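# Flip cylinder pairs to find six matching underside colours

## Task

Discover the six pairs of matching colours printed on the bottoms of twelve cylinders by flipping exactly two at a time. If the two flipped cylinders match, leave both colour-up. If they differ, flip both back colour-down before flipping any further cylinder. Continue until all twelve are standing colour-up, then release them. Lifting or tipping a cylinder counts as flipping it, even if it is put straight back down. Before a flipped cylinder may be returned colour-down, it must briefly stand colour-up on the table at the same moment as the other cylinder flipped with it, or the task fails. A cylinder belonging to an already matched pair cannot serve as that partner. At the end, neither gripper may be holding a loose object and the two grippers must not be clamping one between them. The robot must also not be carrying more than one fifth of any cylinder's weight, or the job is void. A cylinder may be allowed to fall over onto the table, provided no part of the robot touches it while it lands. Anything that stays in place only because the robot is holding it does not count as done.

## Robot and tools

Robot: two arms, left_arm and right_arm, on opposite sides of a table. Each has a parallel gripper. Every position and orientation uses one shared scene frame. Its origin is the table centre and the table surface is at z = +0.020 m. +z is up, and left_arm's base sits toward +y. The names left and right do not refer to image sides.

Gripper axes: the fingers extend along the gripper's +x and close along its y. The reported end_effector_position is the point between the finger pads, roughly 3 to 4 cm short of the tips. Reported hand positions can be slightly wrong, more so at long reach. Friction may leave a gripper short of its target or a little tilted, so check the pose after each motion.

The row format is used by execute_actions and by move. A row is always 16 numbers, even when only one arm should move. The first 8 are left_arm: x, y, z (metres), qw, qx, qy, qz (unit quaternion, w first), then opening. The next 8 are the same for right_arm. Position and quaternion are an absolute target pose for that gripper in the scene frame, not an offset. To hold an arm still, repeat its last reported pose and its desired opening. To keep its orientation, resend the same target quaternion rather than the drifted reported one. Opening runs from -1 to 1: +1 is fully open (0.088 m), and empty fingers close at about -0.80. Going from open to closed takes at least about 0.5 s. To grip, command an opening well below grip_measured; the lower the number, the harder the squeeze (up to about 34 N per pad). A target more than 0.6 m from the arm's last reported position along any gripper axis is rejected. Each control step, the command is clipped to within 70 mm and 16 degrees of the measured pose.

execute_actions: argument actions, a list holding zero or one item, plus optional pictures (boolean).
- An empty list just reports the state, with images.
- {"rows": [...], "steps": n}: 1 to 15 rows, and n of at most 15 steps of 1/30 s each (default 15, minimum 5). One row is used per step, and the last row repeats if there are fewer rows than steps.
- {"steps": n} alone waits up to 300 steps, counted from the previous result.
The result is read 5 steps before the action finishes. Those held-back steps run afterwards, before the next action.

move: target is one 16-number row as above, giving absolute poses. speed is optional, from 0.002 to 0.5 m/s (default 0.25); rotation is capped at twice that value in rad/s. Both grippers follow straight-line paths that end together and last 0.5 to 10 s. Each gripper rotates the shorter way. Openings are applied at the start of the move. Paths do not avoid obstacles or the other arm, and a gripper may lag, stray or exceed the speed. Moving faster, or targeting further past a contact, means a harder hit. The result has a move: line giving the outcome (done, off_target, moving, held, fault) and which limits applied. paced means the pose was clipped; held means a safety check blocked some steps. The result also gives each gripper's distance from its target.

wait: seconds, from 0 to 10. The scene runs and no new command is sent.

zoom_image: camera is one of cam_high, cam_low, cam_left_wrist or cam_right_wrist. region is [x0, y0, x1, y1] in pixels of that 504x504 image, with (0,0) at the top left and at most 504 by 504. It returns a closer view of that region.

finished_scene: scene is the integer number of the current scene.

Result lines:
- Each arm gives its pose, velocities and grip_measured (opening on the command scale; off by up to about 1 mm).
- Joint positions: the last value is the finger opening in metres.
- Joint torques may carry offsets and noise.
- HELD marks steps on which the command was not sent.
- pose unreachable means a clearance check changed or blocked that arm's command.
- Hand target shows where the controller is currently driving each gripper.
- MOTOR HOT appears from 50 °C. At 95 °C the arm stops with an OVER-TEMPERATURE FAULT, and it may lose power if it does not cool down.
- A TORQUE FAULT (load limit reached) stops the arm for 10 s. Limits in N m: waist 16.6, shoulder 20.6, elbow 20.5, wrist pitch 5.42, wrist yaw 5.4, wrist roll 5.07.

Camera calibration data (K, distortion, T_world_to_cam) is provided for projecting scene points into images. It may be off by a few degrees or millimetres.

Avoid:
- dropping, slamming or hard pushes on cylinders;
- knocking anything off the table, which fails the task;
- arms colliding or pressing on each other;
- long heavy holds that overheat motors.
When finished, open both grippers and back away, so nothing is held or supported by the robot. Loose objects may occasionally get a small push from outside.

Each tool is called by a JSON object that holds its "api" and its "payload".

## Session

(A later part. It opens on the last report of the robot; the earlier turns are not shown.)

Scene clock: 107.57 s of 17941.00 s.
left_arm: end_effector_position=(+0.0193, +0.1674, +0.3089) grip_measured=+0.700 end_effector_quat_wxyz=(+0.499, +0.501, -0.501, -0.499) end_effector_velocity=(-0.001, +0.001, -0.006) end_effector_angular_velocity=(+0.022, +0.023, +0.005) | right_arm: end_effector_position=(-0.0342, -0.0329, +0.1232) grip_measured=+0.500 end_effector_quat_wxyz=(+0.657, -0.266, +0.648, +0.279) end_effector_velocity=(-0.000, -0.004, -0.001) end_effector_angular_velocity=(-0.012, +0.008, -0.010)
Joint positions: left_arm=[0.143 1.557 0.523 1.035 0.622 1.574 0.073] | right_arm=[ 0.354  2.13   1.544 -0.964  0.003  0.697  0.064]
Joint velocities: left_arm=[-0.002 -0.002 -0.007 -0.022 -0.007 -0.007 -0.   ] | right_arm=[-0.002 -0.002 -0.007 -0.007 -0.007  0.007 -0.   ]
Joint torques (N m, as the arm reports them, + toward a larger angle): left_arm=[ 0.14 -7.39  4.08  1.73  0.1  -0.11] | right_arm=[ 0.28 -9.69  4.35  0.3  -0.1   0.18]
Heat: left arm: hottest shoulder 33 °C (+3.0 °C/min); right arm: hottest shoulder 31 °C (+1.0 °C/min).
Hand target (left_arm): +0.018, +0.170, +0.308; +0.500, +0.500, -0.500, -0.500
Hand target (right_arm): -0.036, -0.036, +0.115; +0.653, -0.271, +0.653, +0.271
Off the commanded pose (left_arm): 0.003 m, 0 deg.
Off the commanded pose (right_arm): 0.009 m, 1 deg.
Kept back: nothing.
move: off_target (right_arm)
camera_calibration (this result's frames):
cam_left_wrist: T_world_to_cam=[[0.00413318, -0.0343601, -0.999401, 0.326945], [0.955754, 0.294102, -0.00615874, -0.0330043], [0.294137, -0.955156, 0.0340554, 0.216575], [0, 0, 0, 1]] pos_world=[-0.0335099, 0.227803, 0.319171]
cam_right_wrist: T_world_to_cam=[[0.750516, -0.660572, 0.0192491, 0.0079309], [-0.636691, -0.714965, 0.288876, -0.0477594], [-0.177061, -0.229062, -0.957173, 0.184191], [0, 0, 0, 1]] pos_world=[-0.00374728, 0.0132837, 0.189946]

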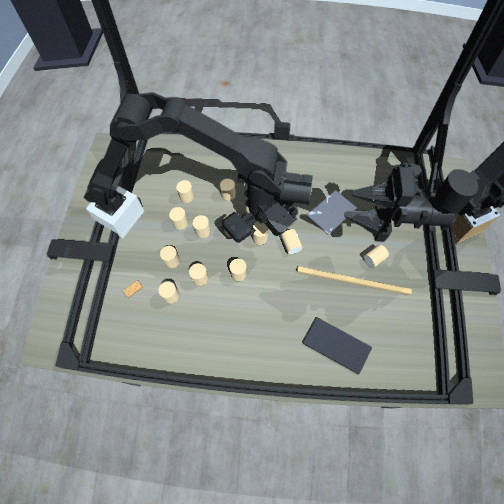

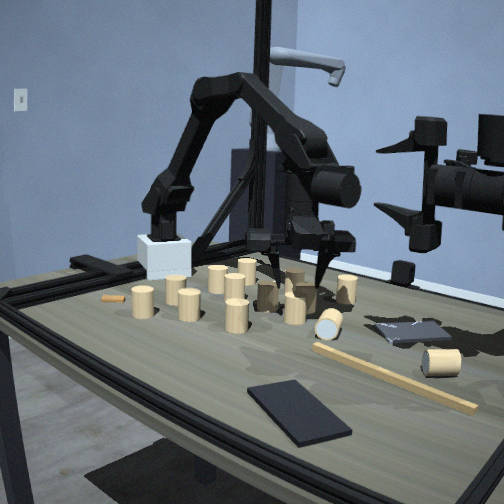

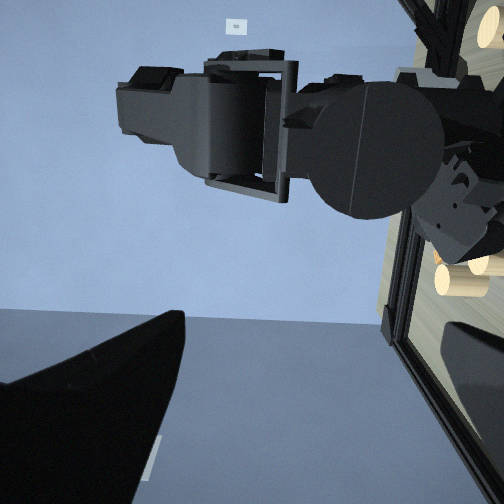

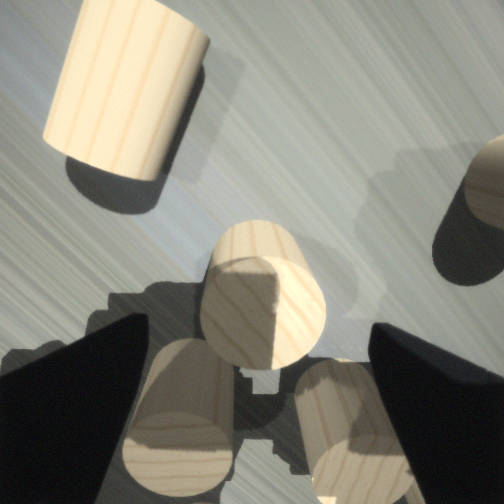

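{"api": "move", "payload": {"target": [0.018,0.17,0.308,0.5,0.5,-0.5,-0.5,0.7,-0.036,-0.036,0.07,0.653,-0.271,0.653,0.271,0.5], "speed": 0.12}}

{"api": "execute_actions", "payload": {"actions": [{"rows":[[0.018,0.17,0.308,0.5,0.5,-0.5,-0.5,0.7,-0.036,-0.036,0.07,0.653,-0.271,0.653,0.271,-0.4]],"steps":9}]}}

{"api": "execute_actions", "payload": {"actions": [{"rows":[[0.018,0.17,0.308,0.5,0.5,-0.5,-0.5,0.7,-0.036,-0.04,0.16,0.653,-0.271,0.653,0.271,-0.4]],"steps":15}]}}

{"api": "move", "payload": {"target": [0.018,0.065,0.308,0.5,0.5,-0.5,-0.5,0.7,0.02,-0.03,0.3,0.707,0,0,0.707,-0.4], "speed": 0.45}}

{"api": "execute_actions", "payload": {"actions": [{"rows":[[0.02,0.012,0.309,0.5,0.5,-0.5,-0.5,0.7,0.02,-0.03,0.3,0.707,0,0,0.707,-0.4]],"steps":15}]}}

{"api": "execute_actions", "payload": {"actions": [{"rows":[[0.02,0.012,0.309,0.5,0.5,-0.5,-0.5,-0.4,0.02,-0.03,0.3,0.707,0,0,0.707,-0.4]],"steps":13}]}}

Scene clock: 108.90 s of 17941.00 s.
left_arm: end_effector_position=(+0.0193, +0.1674, +0.3091) grip_measured=+0.700 end_effector_quat_wxyz=(+0.500, +0.501, -0.501, -0.499) end_effector_velocity=(-0.005, +0.000, +0.001) end_effector_angular_velocity=(-0.006, +0.018, -0.015) | right_arm: end_effector_position=(-0.0343, -0.0331, +0.0776) grip_measured=+0.500 end_effector_quat_wxyz=(+0.656, -0.267, +0.649, +0.277) end_effector_velocity=(-0.000, -0.003, -0.002) end_effector_angular_velocity=(-0.012, +0.008, +0.005)
Joint positions: left_arm=[0.143 1.557 0.523 1.036 0.622 1.573 0.073] | right_arm=[ 0.354  2.203  1.467 -0.816  0.002  0.699  0.064]
Joint velocities: left_arm=[-0.007 -0.007 -0.007  0.007  0.007 -0.022 -0.   ] | right_arm=[-0.002  0.002 -0.002 -0.007 -0.007 -0.007 -0.   ]
Joint torques (N m, as the arm reports them, + toward a larger angle): left_arm=[ 0.19 -7.2   4.08  1.67  0.1  -0.16] | right_arm=[ 0.26 -9.84  4.22  0.31 -0.1   0.17]
Heat: left arm: hottest shoulder 33 °C (+3.0 °C/min); right arm: hottest shoulder 31 °C (+1.0 °C/min).
Hand target (left_arm): +0.018, +0.170, +0.308; +0.500, +0.500, -0.500, -0.500
Hand target (right_arm): -0.036, -0.037, +0.070; +0.653, -0.271, +0.653, +0.271
Off the commanded pose (left_arm): 0.003 m, 0 deg.
Off the commanded pose (right_arm): 0.008 m, 1 deg.
Kept back: nothing.
move: done
camera_calibration (this result's frames):
cam_left_wrist: T_world_to_cam=[[0.00419629, -0.0349798, -0.999379, 0.327253], [0.955755, 0.294097, -0.00628074, -0.0329543], [0.294134, -0.955135, 0.0346663, 0.216406], [0, 0, 0, 1]] pos_world=[-0.0335294, 0.227836, 0.319341]
cam_right_wrist: T_world_to_cam=[[0.749527, -0.661642, 0.0209657, 0.00849482], [-0.637573, -0.713016, 0.291734, -0.0350289], [-0.178075, -0.232029, -0.95627, 0.14034], [0, 0, 0, 1]] pos_world=[-0.00370959, 0.0132074, 0.144244]

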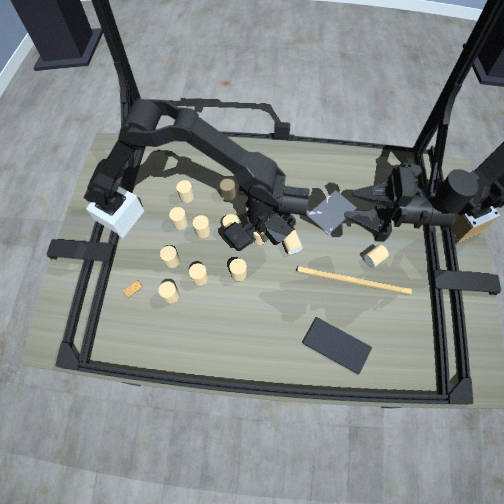

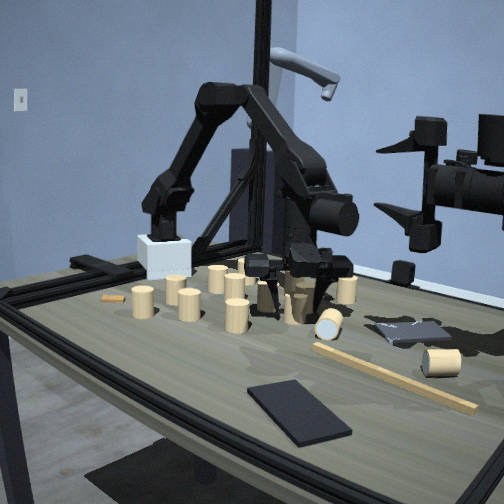

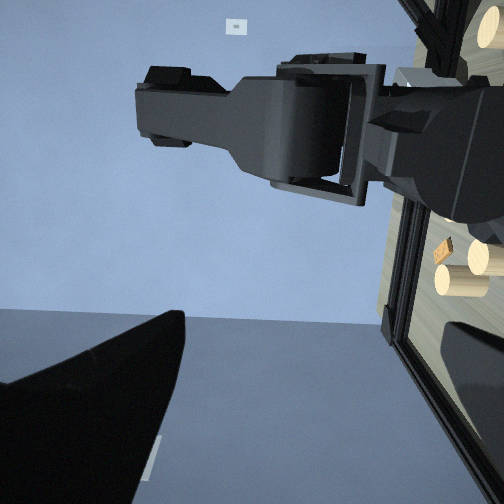

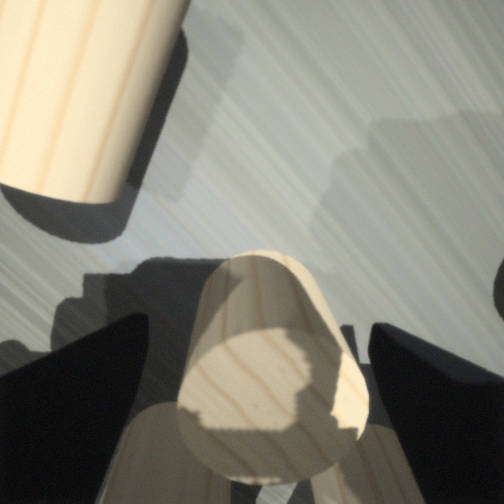

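Scene clock: 109.03 s of 17941.00 s.
left_arm: end_effector_position=(+0.0193, +0.1674, +0.3091) grip_measured=+0.700 end_effector_quat_wxyz=(+0.500, +0.501, -0.501, -0.499) end_effector_velocity=(+0.003, -0.001, -0.001) end_effector_angular_velocity=(+0.006, +0.012, +0.020) | right_arm: end_effector_position=(-0.0342, -0.0331, +0.0773) grip_measured=+0.038 end_effector_quat_wxyz=(+0.656, -0.267, +0.649, +0.277) end_effector_velocity=(+0.012, -0.010, +0.000) end_effector_angular_velocity=(-0.042, -0.063, -0.001)
Joint positions: left_arm=[0.143 1.557 0.523 1.036 0.622 1.573 0.073] | right_arm=[ 0.354  2.204  1.467 -0.816  0.003  0.699  0.041]
Joint velocities: left_arm=[-0.002  0.002  0.002 -0.007 -0.022 -0.007  0.   ] | right_arm=[-0.007 -0.002 -0.002 -0.037  0.066 -0.007 -0.178]
Joint torques (N m, as the arm reports them, + toward a larger angle): left_arm=[ 0.07 -7.18  4.    1.67  0.1  -0.18] | right_arm=[ 0.26 -9.68  4.53  0.32 -0.17  0.17]
Heat: left arm: hottest shoulder 33 °C (+3.0 °C/min); right arm: hottest shoulder 31 °C (+1.0 °C/min).
Steps of this call (steps 1 to 4: the first 4 steps of this action). Readings (end_effector_position):
1: left_arm (+0.0193, +0.1674, +0.3091) | right_arm (-0.0343, -0.0332, +0.0775)
2: left_arm (+0.0193, +0.1674, +0.3091) | right_arm (-0.0343, -0.0331, +0.0775)
4: the state above

Scene clock: 109.53 s of 17941.00 s.
left_arm: end_effector_position=(+0.0193, +0.1674, +0.3091) grip_measured=+0.700 end_effector_quat_wxyz=(+0.500, +0.501, -0.501, -0.499) end_effector_velocity=(+0.002, +0.000, -0.001) end_effector_angular_velocity=(+0.006, +0.012, +0.020) | right_arm: end_effector_position=(-0.0347, -0.0372, +0.1546) grip_measured=+0.023 end_effector_quat_wxyz=(+0.656, -0.268, +0.650, +0.276) end_effector_velocity=(+0.001, -0.012, +0.062) end_effector_angular_velocity=(-0.061, -0.002, +0.005)
Joint positions: left_arm=[0.143 1.557 0.523 1.036 0.622 1.573 0.073] | right_arm=[ 0.354  2.085  1.604 -1.076  0.002  0.699  0.04 ]
Joint velocities: left_arm=[-0.002 -0.002 -0.002 -0.007 -0.022 -0.007  0.   ] | right_arm=[-0.002 -0.051  0.173 -0.286  0.007 -0.007  0.   ]
Joint torques (N m, as the arm reports them, + toward a larger angle): left_arm=[ 0.09 -7.17  4.08  1.7   0.07 -0.18] | right_arm=[  0.18 -10.81   5.78  -0.19  -0.08   0.13]
Heat: left arm: hottest shoulder 33 °C (+3.0 °C/min); right arm: hottest shoulder 31 °C (+1.0 °C/min).
Off your previous action's commanded pose (left_arm): 0.003 m, 0 deg at its last step (step 5 of this call).
Off your previous action's commanded pose (right_arm): 0.008 m, 1 deg at its last step (step 5 of this call).
Steps of this call (steps 1 to 5: the last 5 steps of your previous action; steps 6 to 15: the first 10 steps of this action). Readings (end_effector_position):
6: left_arm (+0.0193, +0.1674, +0.3091) | right_arm (-0.0345, -0.0351, +0.0830)
7: left_arm (+0.0193, +0.1674, +0.3091) | right_arm (-0.0351, -0.0418, +0.0893)
9: left_arm (+0.0193, +0.1674, +0.3091) | right_arm (-0.0355, -0.0464, +0.1081)
13: left_arm (+0.0193, +0.1674, +0.3091) | right_arm (-0.0347, -0.0378, +0.1466)
15: the state above

Scene clock: 112.40 s of 17941.00 s.
left_arm: end_effector_position=(+0.0172, +0.0683, +0.3103) grip_measured=+0.700 end_effector_quat_wxyz=(+0.500, +0.500, -0.503, -0.498) end_effector_velocity=(-0.002, -0.001, +0.001) end_effector_angular_velocity=(+0.002, +0.008, -0.000) | right_arm: end_effector_position=(+0.0193, -0.0280, +0.3052) grip_measured=+0.023 end_effector_quat_wxyz=(+0.711, +0.003, -0.005, +0.703) end_effector_velocity=(-0.000, -0.001, +0.001) end_effector_angular_velocity=(+0.011, -0.011, +0.005)
Joint positions: left_arm=[-0.03   1.843  0.866  0.984  0.45   1.573  0.073] | right_arm=[ 0.113  1.532  0.584  0.961 -0.313  0.002  0.04 ]
Joint velocities: left_arm=[-0.007 -0.002  0.002 -0.007 -0.007 -0.007  0.   ] | right_arm=[-0.002  0.002 -0.007  0.022 -0.007 -0.007  0.   ]
Joint torques (N m, as the arm reports them, + toward a larger angle): left_arm=[-0.23 -7.23  6.4   1.47 -0.11 -0.2 ] | right_arm=[-0.31 -5.98  4.94  1.62 -0.13 -0.18]
Heat: left arm: hottest shoulder 33 °C (+3.0 °C/min); right arm: hottest shoulder 32 °C (+2.0 °C/min).
Hand target (left_arm): +0.018, +0.065, +0.308; +0.500, +0.500, -0.500, -0.500
Hand target (right_arm): +0.020, -0.029, +0.299; +0.711, -0.001, -0.001, +0.703
Off your previous action's commanded pose (left_arm): 0.003 m, 0 deg at its last step (step 5 of this call).
Off your previous action's commanded pose (right_arm): 0.004 m, 0 deg at its last step (step 5 of this call).
Off the commanded pose (left_arm): 0.004 m, 0 deg.
Off the commanded pose (right_arm): 0.006 m, 1 deg.
Kept back: nothing.
move: done
camera_calibration (this result's frames):
cam_left_wrist: T_world_to_cam=[[0.00474357, -0.0386059, -0.999243, 0.325203], [0.955984, 0.29334, -0.00679504, -0.00153596], [0.293381, -0.955228, 0.0382981, 0.12125], [0, 0, 0, 1]] pos_world=[-0.0356467, 0.128827, 0.320303]
cam_right_wrist: T_world_to_cam=[[0.997353, -0.0412855, 0.0598562, -0.0323128], [0.0449843, -0.296413, -0.954, 0.315078], [0.0571286, 0.954167, -0.293772, 0.195169], [0, 0, 0, 1]] pos_world=[0.00690394, -0.0941648, 0.359854]

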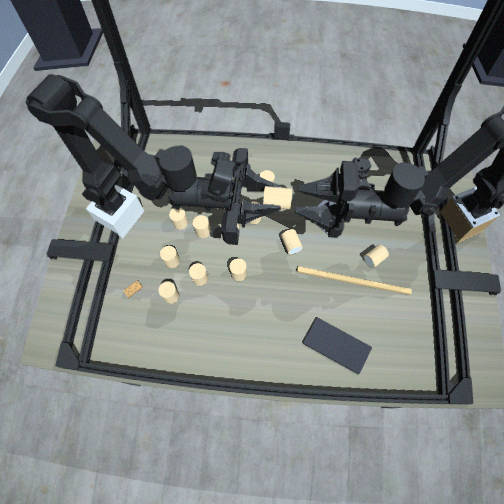

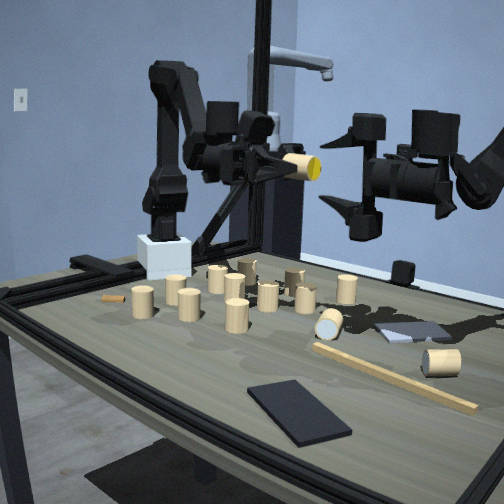

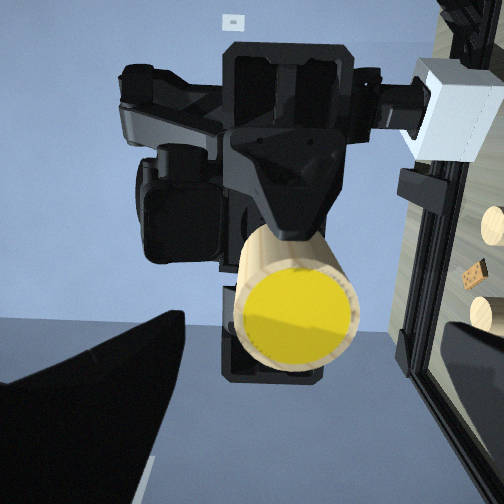

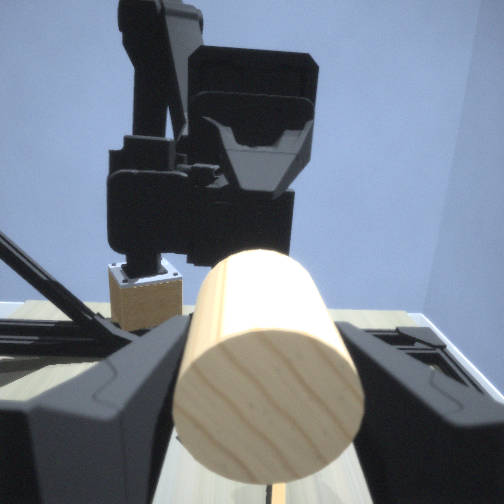

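Scene clock: 112.73 s of 17941.00 s.
left_arm: end_effector_position=(+0.0172, +0.0195, +0.3127) grip_measured=+0.700 end_effector_quat_wxyz=(+0.500, +0.498, -0.504, -0.498) end_effector_velocity=(+0.021, -0.035, +0.004) end_effector_angular_velocity=(+0.002, +0.009, +0.049) | right_arm: end_effector_position=(+0.0197, -0.0288, +0.3049) grip_measured=+0.023 end_effector_quat_wxyz=(+0.707, +0.003, -0.005, +0.707) end_effector_velocity=(+0.001, -0.002, +0.000) end_effector_angular_velocity=(-0.002, -0.007, -0.000)
Joint positions: left_arm=[-0.083  1.977  1.07   0.915  0.4    1.572  0.073] | right_arm=[ 0.105  1.532  0.583  0.961 -0.33   0.002  0.04 ]
Joint velocities: left_arm=[-0.002  0.105  0.183 -0.081 -0.051 -0.007 -0.   ] | right_arm=[-0.007 -0.007 -0.002 -0.007 -0.007 -0.007  0.   ]
Joint torques (N m, as the arm reports them, + toward a larger angle): left_arm=[ 0.   -8.65  6.62  1.51 -0.12 -0.14] | right_arm=[-0.32 -6.52  4.97  1.44 -0.12 -0.07]
Heat: left arm: hottest shoulder 33 °C (+3.0 °C/min); right arm: hottest shoulder 32 °C (+2.0 °C/min).
Steps of this call (steps 1 to 10: the first 10 steps of this action). Readings (end_effector_position):
1: left_arm (+0.0188, +0.0635, +0.3096) | right_arm (+0.0192, -0.0281, +0.3053)
2: left_arm (+0.0199, +0.0548, +0.3109) | right_arm (+0.0191, -0.0283, +0.3051)
4: left_arm (+0.0188, +0.0384, +0.3122) | right_arm (+0.0196, -0.0286, +0.3049)
8: left_arm (+0.0161, +0.0226, +0.3123) | right_arm (+0.0197, -0.0287, +0.3049)
10: the state above

Scene clock: 113.17 s of 17941.00 s.
left_arm: end_effector_position=(+0.0192, +0.0152, +0.3142) grip_measured=+0.021 end_effector_quat_wxyz=(+0.500, +0.499, -0.504, -0.497) end_effector_velocity=(-0.002, -0.001, +0.003) end_effector_angular_velocity=(-0.002, +0.006, -0.010) | right_arm: end_effector_position=(+0.0197, -0.0292, +0.3039) grip_measured=+0.023 end_effector_quat_wxyz=(+0.707, +0.003, -0.003, +0.707) end_effector_velocity=(-0.003, -0.002, -0.004) end_effector_angular_velocity=(-0.012, -0.004, +0.019)
Joint positions: left_arm=[-0.083  1.988  1.093  0.905  0.397  1.573  0.04 ] | right_arm=[ 0.104  1.533  0.58   0.961 -0.331  0.003  0.04 ]
Joint velocities: left_arm=[-0.002 -0.002  0.007 -0.007  0.007 -0.007  0.   ] | right_arm=[-0.002 -0.002 -0.007 -0.007 -0.022 -0.007 -0.   ]
Joint torques (N m, as the arm reports them, + toward a larger angle): left_arm=[-0.07 -8.41  6.64  1.49 -0.09 -0.09] | right_arm=[-0.2  -6.53  5.31  1.42 -0.13 -0.1 ]
Heat: left arm: hottest shoulder 33 °C (+3.0 °C/min); right arm: hottest shoulder 32 °C (+2.0 °C/min).
Off your previous action's commanded pose (left_arm): 0.006 m, 1 deg at its last step (step 5 of this call).
Off your previous action's commanded pose (right_arm): 0.005 m, 1 deg at its last step (step 5 of this call).
Steps of this call (steps 1 to 5: the last 5 steps of your previous action; steps 6 to 13: the first 8 steps of this action). Readings (end_effector_position):
6: left_arm (+0.0190, +0.0163, +0.3133) | right_arm (+0.0196, -0.0288, +0.3049)
7: left_arm (+0.0191, +0.0160, +0.3133) | right_arm (+0.0195, -0.0288, +0.3049)
9: left_arm (+0.0192, +0.0158, +0.3133) | right_arm (+0.0195, -0.0288, +0.3049)
13: the state above

{"api": "execute_actions", "payload": {"actions": [{"rows":[[0.02,0.012,0.31,0.5,0.5,-0.5,-0.5,-0.4,0.02,-0.03,0.3,0.707,0,0,0.707,0.6]],"steps":6}]}}

{"api": "execute_actions", "payload": {"actions": [{"rows":[[0.019,0.04,0.31,0.5,0.5,-0.5,-0.5,-0.4,0.02,-0.06,0.3,0.707,0,0,0.707,0.6]],"steps":8}]}}

{"api": "move", "payload": {"target": [-0.27,0.13,0.14,0,0.707,0,-0.707,-0.4,0.145,-0.244,0.14,0.5,-0.5,0.5,0.5,0.6], "speed": 0.45}}

Scene clock: 113.60 s of 17941.00 s.
left_arm: end_effector_position=(+0.0193, +0.0151, +0.3142) grip_measured=+0.020 end_effector_quat_wxyz=(+0.501, +0.499, -0.504, -0.497) end_effector_velocity=(-0.000, -0.001, -0.002) end_effector_angular_velocity=(+0.016, +0.029, +0.005) | right_arm: end_effector_position=(+0.0197, -0.0292, +0.3039) grip_measured=+0.023 end_effector_quat_wxyz=(+0.707, +0.003, -0.003, +0.707) end_effector_velocity=(+0.000, +0.000, +0.002) end_effector_angular_velocity=(+0.007, +0.005, +0.005)
Joint positions: left_arm=[-0.083  1.989  1.094  0.905  0.397  1.573  0.04 ] | right_arm=[ 0.104  1.533  0.58   0.961 -0.332  0.003  0.04 ]
Joint velocities: left_arm=[-0.002 -0.002  0.002 -0.022 -0.007 -0.022 -0.   ] | right_arm=[-0.002  0.002  0.002  0.007 -0.007  0.007  0.   ]
Joint torques (N m, as the arm reports them, + toward a larger angle): left_arm=[-0.08 -8.55  6.85  1.38 -0.1  -0.1 ] | right_arm=[-0.25 -6.55  5.28  1.41 -0.12 -0.1 ]
Heat: left arm: hottest shoulder 33 °C (+3.0 °C/min); right arm: hottest shoulder 32 °C (+2.0 °C/min).
Off your previous action's commanded pose (left_arm): 0.006 m, 1 deg at its last step (step 5 of this call).
Off your previous action's commanded pose (right_arm): 0.004 m, 0 deg at its last step (step 5 of this call).
Steps of this call (steps 1 to 5: the last 5 steps of your previous action; steps 6 to 12: nothing new was sent; step 13: the first step of this action). Readings (end_effector_position):
13: the state above

Scene clock: 113.87 s of 17941.00 s.
left_arm: end_effector_position=(+0.0185, +0.0236, +0.3080) grip_measured=+0.021 end_effector_quat_wxyz=(+0.498, +0.500, -0.500, -0.502) end_effector_velocity=(-0.001, +0.108, -0.051) end_effector_angular_velocity=(+0.119, +0.044, +0.010) | right_arm: end_effector_position=(+0.0197, -0.0423, +0.3009) grip_measured=+0.536 end_effector_quat_wxyz=(+0.706, +0.002, -0.001, +0.708) end_effector_velocity=(+0.010, -0.143, -0.019) end_effector_angular_velocity=(-0.030, +0.003, -0.049)
Joint positions: left_arm=[-0.076  1.972  1.051  0.916  0.406  1.573  0.04 ] | right_arm=[ 0.087  1.49   0.532  0.961 -0.352  0.003  0.065]
Joint velocities: left_arm=[ 0.105 -0.247 -0.501  0.125  0.095  0.007 -0.   ] | right_arm=[-0.203 -0.501 -0.51  -0.022 -0.154 -0.007  0.013]
Joint torques (N m, as the arm reports them, + toward a larger angle): left_arm=[  0.14 -12.55   4.95   1.9    0.14  -0.11] | right_arm=[-0.17 -7.34  5.7   1.2  -0.11 -0.09]
Heat: left arm: hottest shoulder 33 °C (+3.0 °C/min); right arm: hottest shoulder 32 °C (+2.0 °C/min).
Off your previous action's commanded pose (left_arm): 0.004 m, 0 deg at its last step (step 5 of this call).
Off your previous action's commanded pose (right_arm): 0.004 m, 0 deg at its last step (step 5 of this call).
Steps of this call (steps 1 to 5: the last 5 steps of your previous action; steps 6 to 8: the first 3 steps of this action). Readings (end_effector_position):
6: left_arm (+0.0192, +0.0166, +0.3113) | right_arm (+0.0192, -0.0322, +0.3031)
7: left_arm (+0.0188, +0.0200, +0.3098) | right_arm (+0.0193, -0.0372, +0.3018)
8: the state above

Scene clock: 116.70 s of 17941.00 s.
left_arm: end_effector_position=(-0.2696, +0.1300, +0.1420) grip_measured=+0.019 end_effector_quat_wxyz=(+0.005, +0.703, -0.001, -0.711) end_effector_velocity=(+0.001, +0.004, -0.001) end_effector_angular_velocity=(+0.028, -0.017, +0.020) | right_arm: end_effector_position=(+0.1417, -0.2449, +0.1424) grip_measured=+0.600 end_effector_quat_wxyz=(+0.498, -0.498, +0.498, +0.506) end_effector_velocity=(-0.002, -0.007, -0.003) end_effector_angular_velocity=(-0.037, +0.009, +0.020)
Joint positions: left_arm=[-0.806  2.218  1.677 -1.018  0.008  1.238  0.04 ] | right_arm=[-0.407  1.694  1.028 -0.905 -0.012 -0.851  0.068]
Joint velocities: left_arm=[-0.002  0.012  0.017 -0.037 -0.007 -0.022 -0.   ] | right_arm=[-0.002  0.007 -0.002 -0.022  0.022 -0.022 -0.   ]
Joint torques (N m, as the arm reports them, + toward a larger angle): left_arm=[-0.18 -9.66  6.23  0.19  0.21 -0.09] | right_arm=[-0.33 -6.31  6.6  -0.12 -0.02 -0.23]
Heat: left arm: hottest shoulder 33 °C (+3.0 °C/min); right arm: hottest shoulder 32 °C (+2.0 °C/min).
Hand target (left_arm): -0.271, +0.129, +0.138; +0.002, +0.703, +0.004, -0.711
Hand target (right_arm): +0.144, -0.245, +0.141; +0.495, -0.500, +0.500, +0.506
Off your previous action's commanded pose (left_arm): 0.008 m, 1 deg at its last step (step 5 of this call).
Off your previous action's commanded pose (right_arm): 0.007 m, 0 deg at its last step (step 5 of this call).
Off the commanded pose (left_arm): 0.002 m, 1 deg.
Off the commanded pose (right_arm): 0.004 m, 1 deg.
Kept back: nothing.
move: done
camera_calibration (this result's frames):
cam_left_wrist: T_world_to_cam=[[-0.00658827, 0.999115, -0.0415506, -0.113199], [0.95901, 0.0180845, 0.282794, 0.248816], [0.283295, -0.0379843, -0.95828, 0.290348], [0, 0, 0, 1]] pos_world=[-0.321617, 0.119628, 0.203168]
cam_right_wrist: T_world_to_cam=[[0.997588, 0.0658268, 0.0220074, -0.121991], [0.0562715, -0.952666, 0.298767, -0.250656], [0.0406326, -0.296808, -0.954072, 0.137273], [0, 0, 0, 1]] pos_world=[0.130224, -0.190017, 0.208541]

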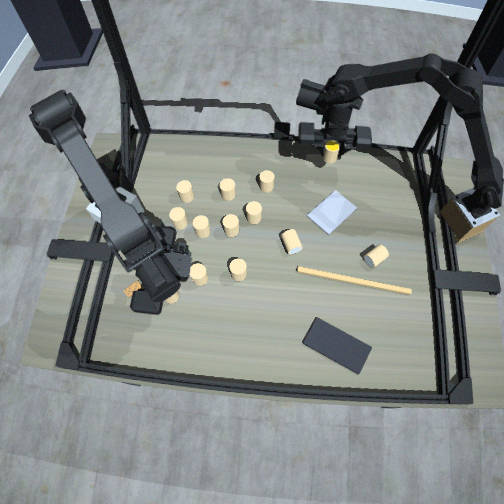

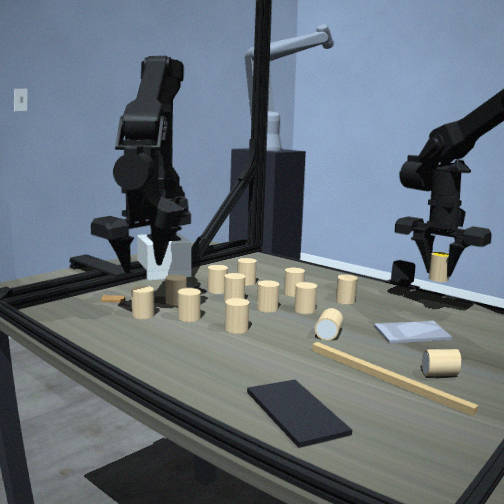

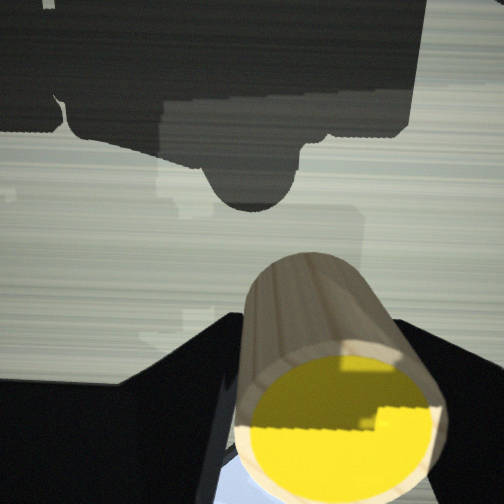

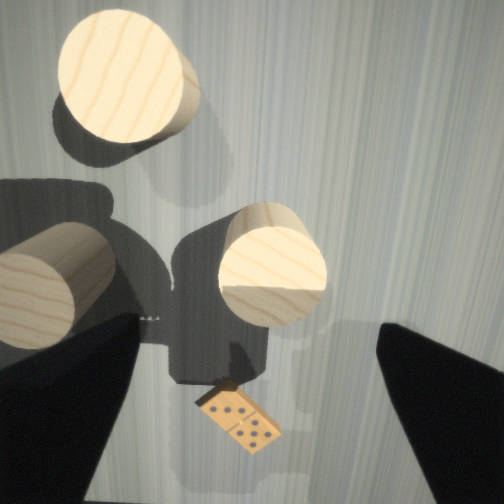

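{"api": "execute_actions", "payload": {"actions": []}}

Scene clock: 117.70 s of 17941.00 s.
left_arm: end_effector_position=(-0.2696, +0.1302, +0.1415) grip_measured=+0.018 end_effector_quat_wxyz=(+0.004, +0.703, +0.001, -0.711) end_effector_velocity=(-0.001, +0.003, +0.000) end_effector_angular_velocity=(+0.009, +0.005, +0.005) | right_arm: end_effector_position=(+0.1419, -0.2450, +0.1423) grip_measured=+0.600 end_effector_quat_wxyz=(+0.498, -0.498, +0.498, +0.506) end_effector_velocity=(-0.002, -0.001, +0.000) end_effector_angular_velocity=(+0.001, +0.010, -0.010)
Joint positions: left_arm=[-0.806  2.221  1.679 -1.021  0.008  1.237  0.04 ] | right_arm=[-0.408  1.695  1.028 -0.906 -0.011 -0.852  0.068]
Joint velocities: left_arm=[-0.002 -0.002 -0.002 -0.007  0.007 -0.007  0.   ] | right_arm=[-0.002 -0.002 -0.002 -0.007 -0.007  0.007 -0.   ]
Joint torques (N m, as the arm reports them, + toward a larger angle): left_arm=[-0.24 -9.77  6.53  0.13  0.17 -0.04] | right_arm=[-0.32 -6.34  6.6  -0.11 -0.01 -0.22]
Heat: left arm: hottest shoulder 33 °C (+2.0 °C/min); right arm: hottest shoulder 32 °C (+2.0 °C/min).
Hand target (left_arm): -0.271, +0.129, +0.138; +0.002, +0.703, +0.004, -0.711
Hand target (right_arm): +0.144, -0.245, +0.141; +0.495, -0.500, +0.500, +0.505
Off the commanded pose (left_arm): 0.002 m, 1 deg.
Off the commanded pose (right_arm): 0.004 m, 1 deg.
Kept back: nothing.
Steps of this call (steps 1 to 30: nothing new was sent). Readings (end_effector_position):
1: left_arm (-0.2696, +0.1300, +0.1419) | right_arm (+0.1416, -0.2450, +0.1423)
2: left_arm (-0.2696, +0.1300, +0.1418) | right_arm (+0.1417, -0.2449, +0.1423)
4: left_arm (-0.2696, +0.1301, +0.1416) | right_arm (+0.1418, -0.2450, +0.1422)
8: left_arm (-0.2696, +0.1302, +0.1414) | right_arm (+0.1418, -0.2451, +0.1422)
30: the state above
camera_calibration (this result's frames):
cam_left_wrist: T_world_to_cam=[[-0.00693624, 0.999247, -0.0381799, -0.114032], [0.958795, 0.01749, 0.283561, 0.248856], [0.284015, -0.0346399, -0.958194, 0.289596], [0, 0, 0, 1]] pos_world=[-0.321643, 0.119625, 0.202569]
cam_right_wrist: T_world_to_cam=[[0.997584, 0.0658582, 0.0221107, -0.122195], [0.056215, -0.952259, 0.300073, -0.250915], [0.0408173, -0.298105, -0.95366, 0.136781], [0, 0, 0, 1]] pos_world=[0.130422, -0.190114, 0.208438]

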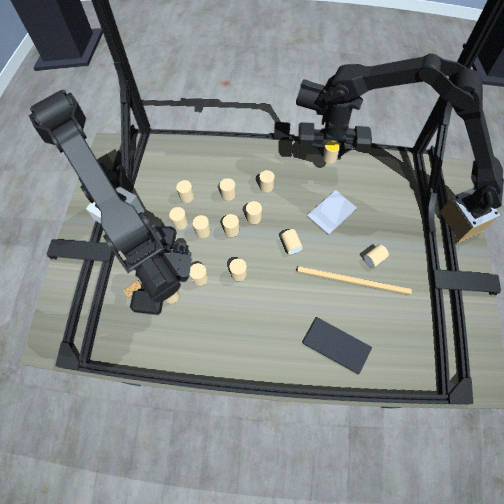

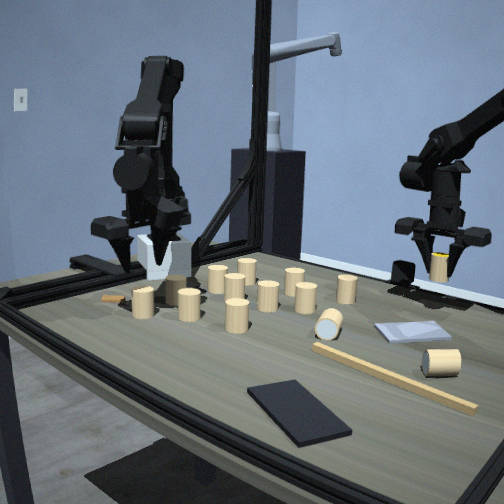

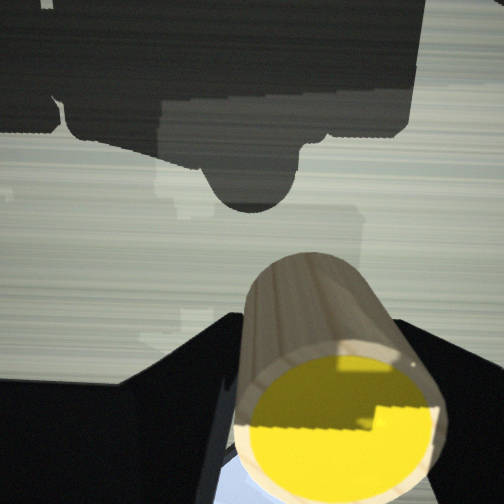

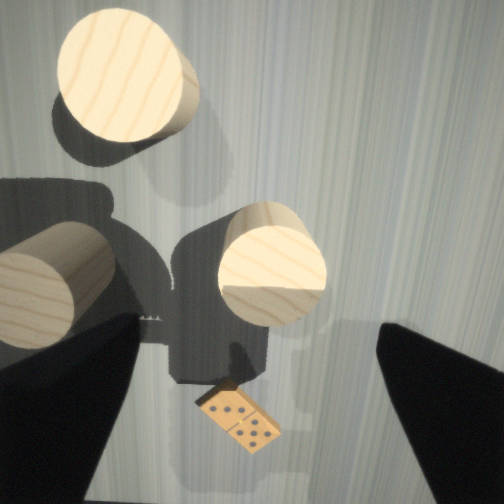

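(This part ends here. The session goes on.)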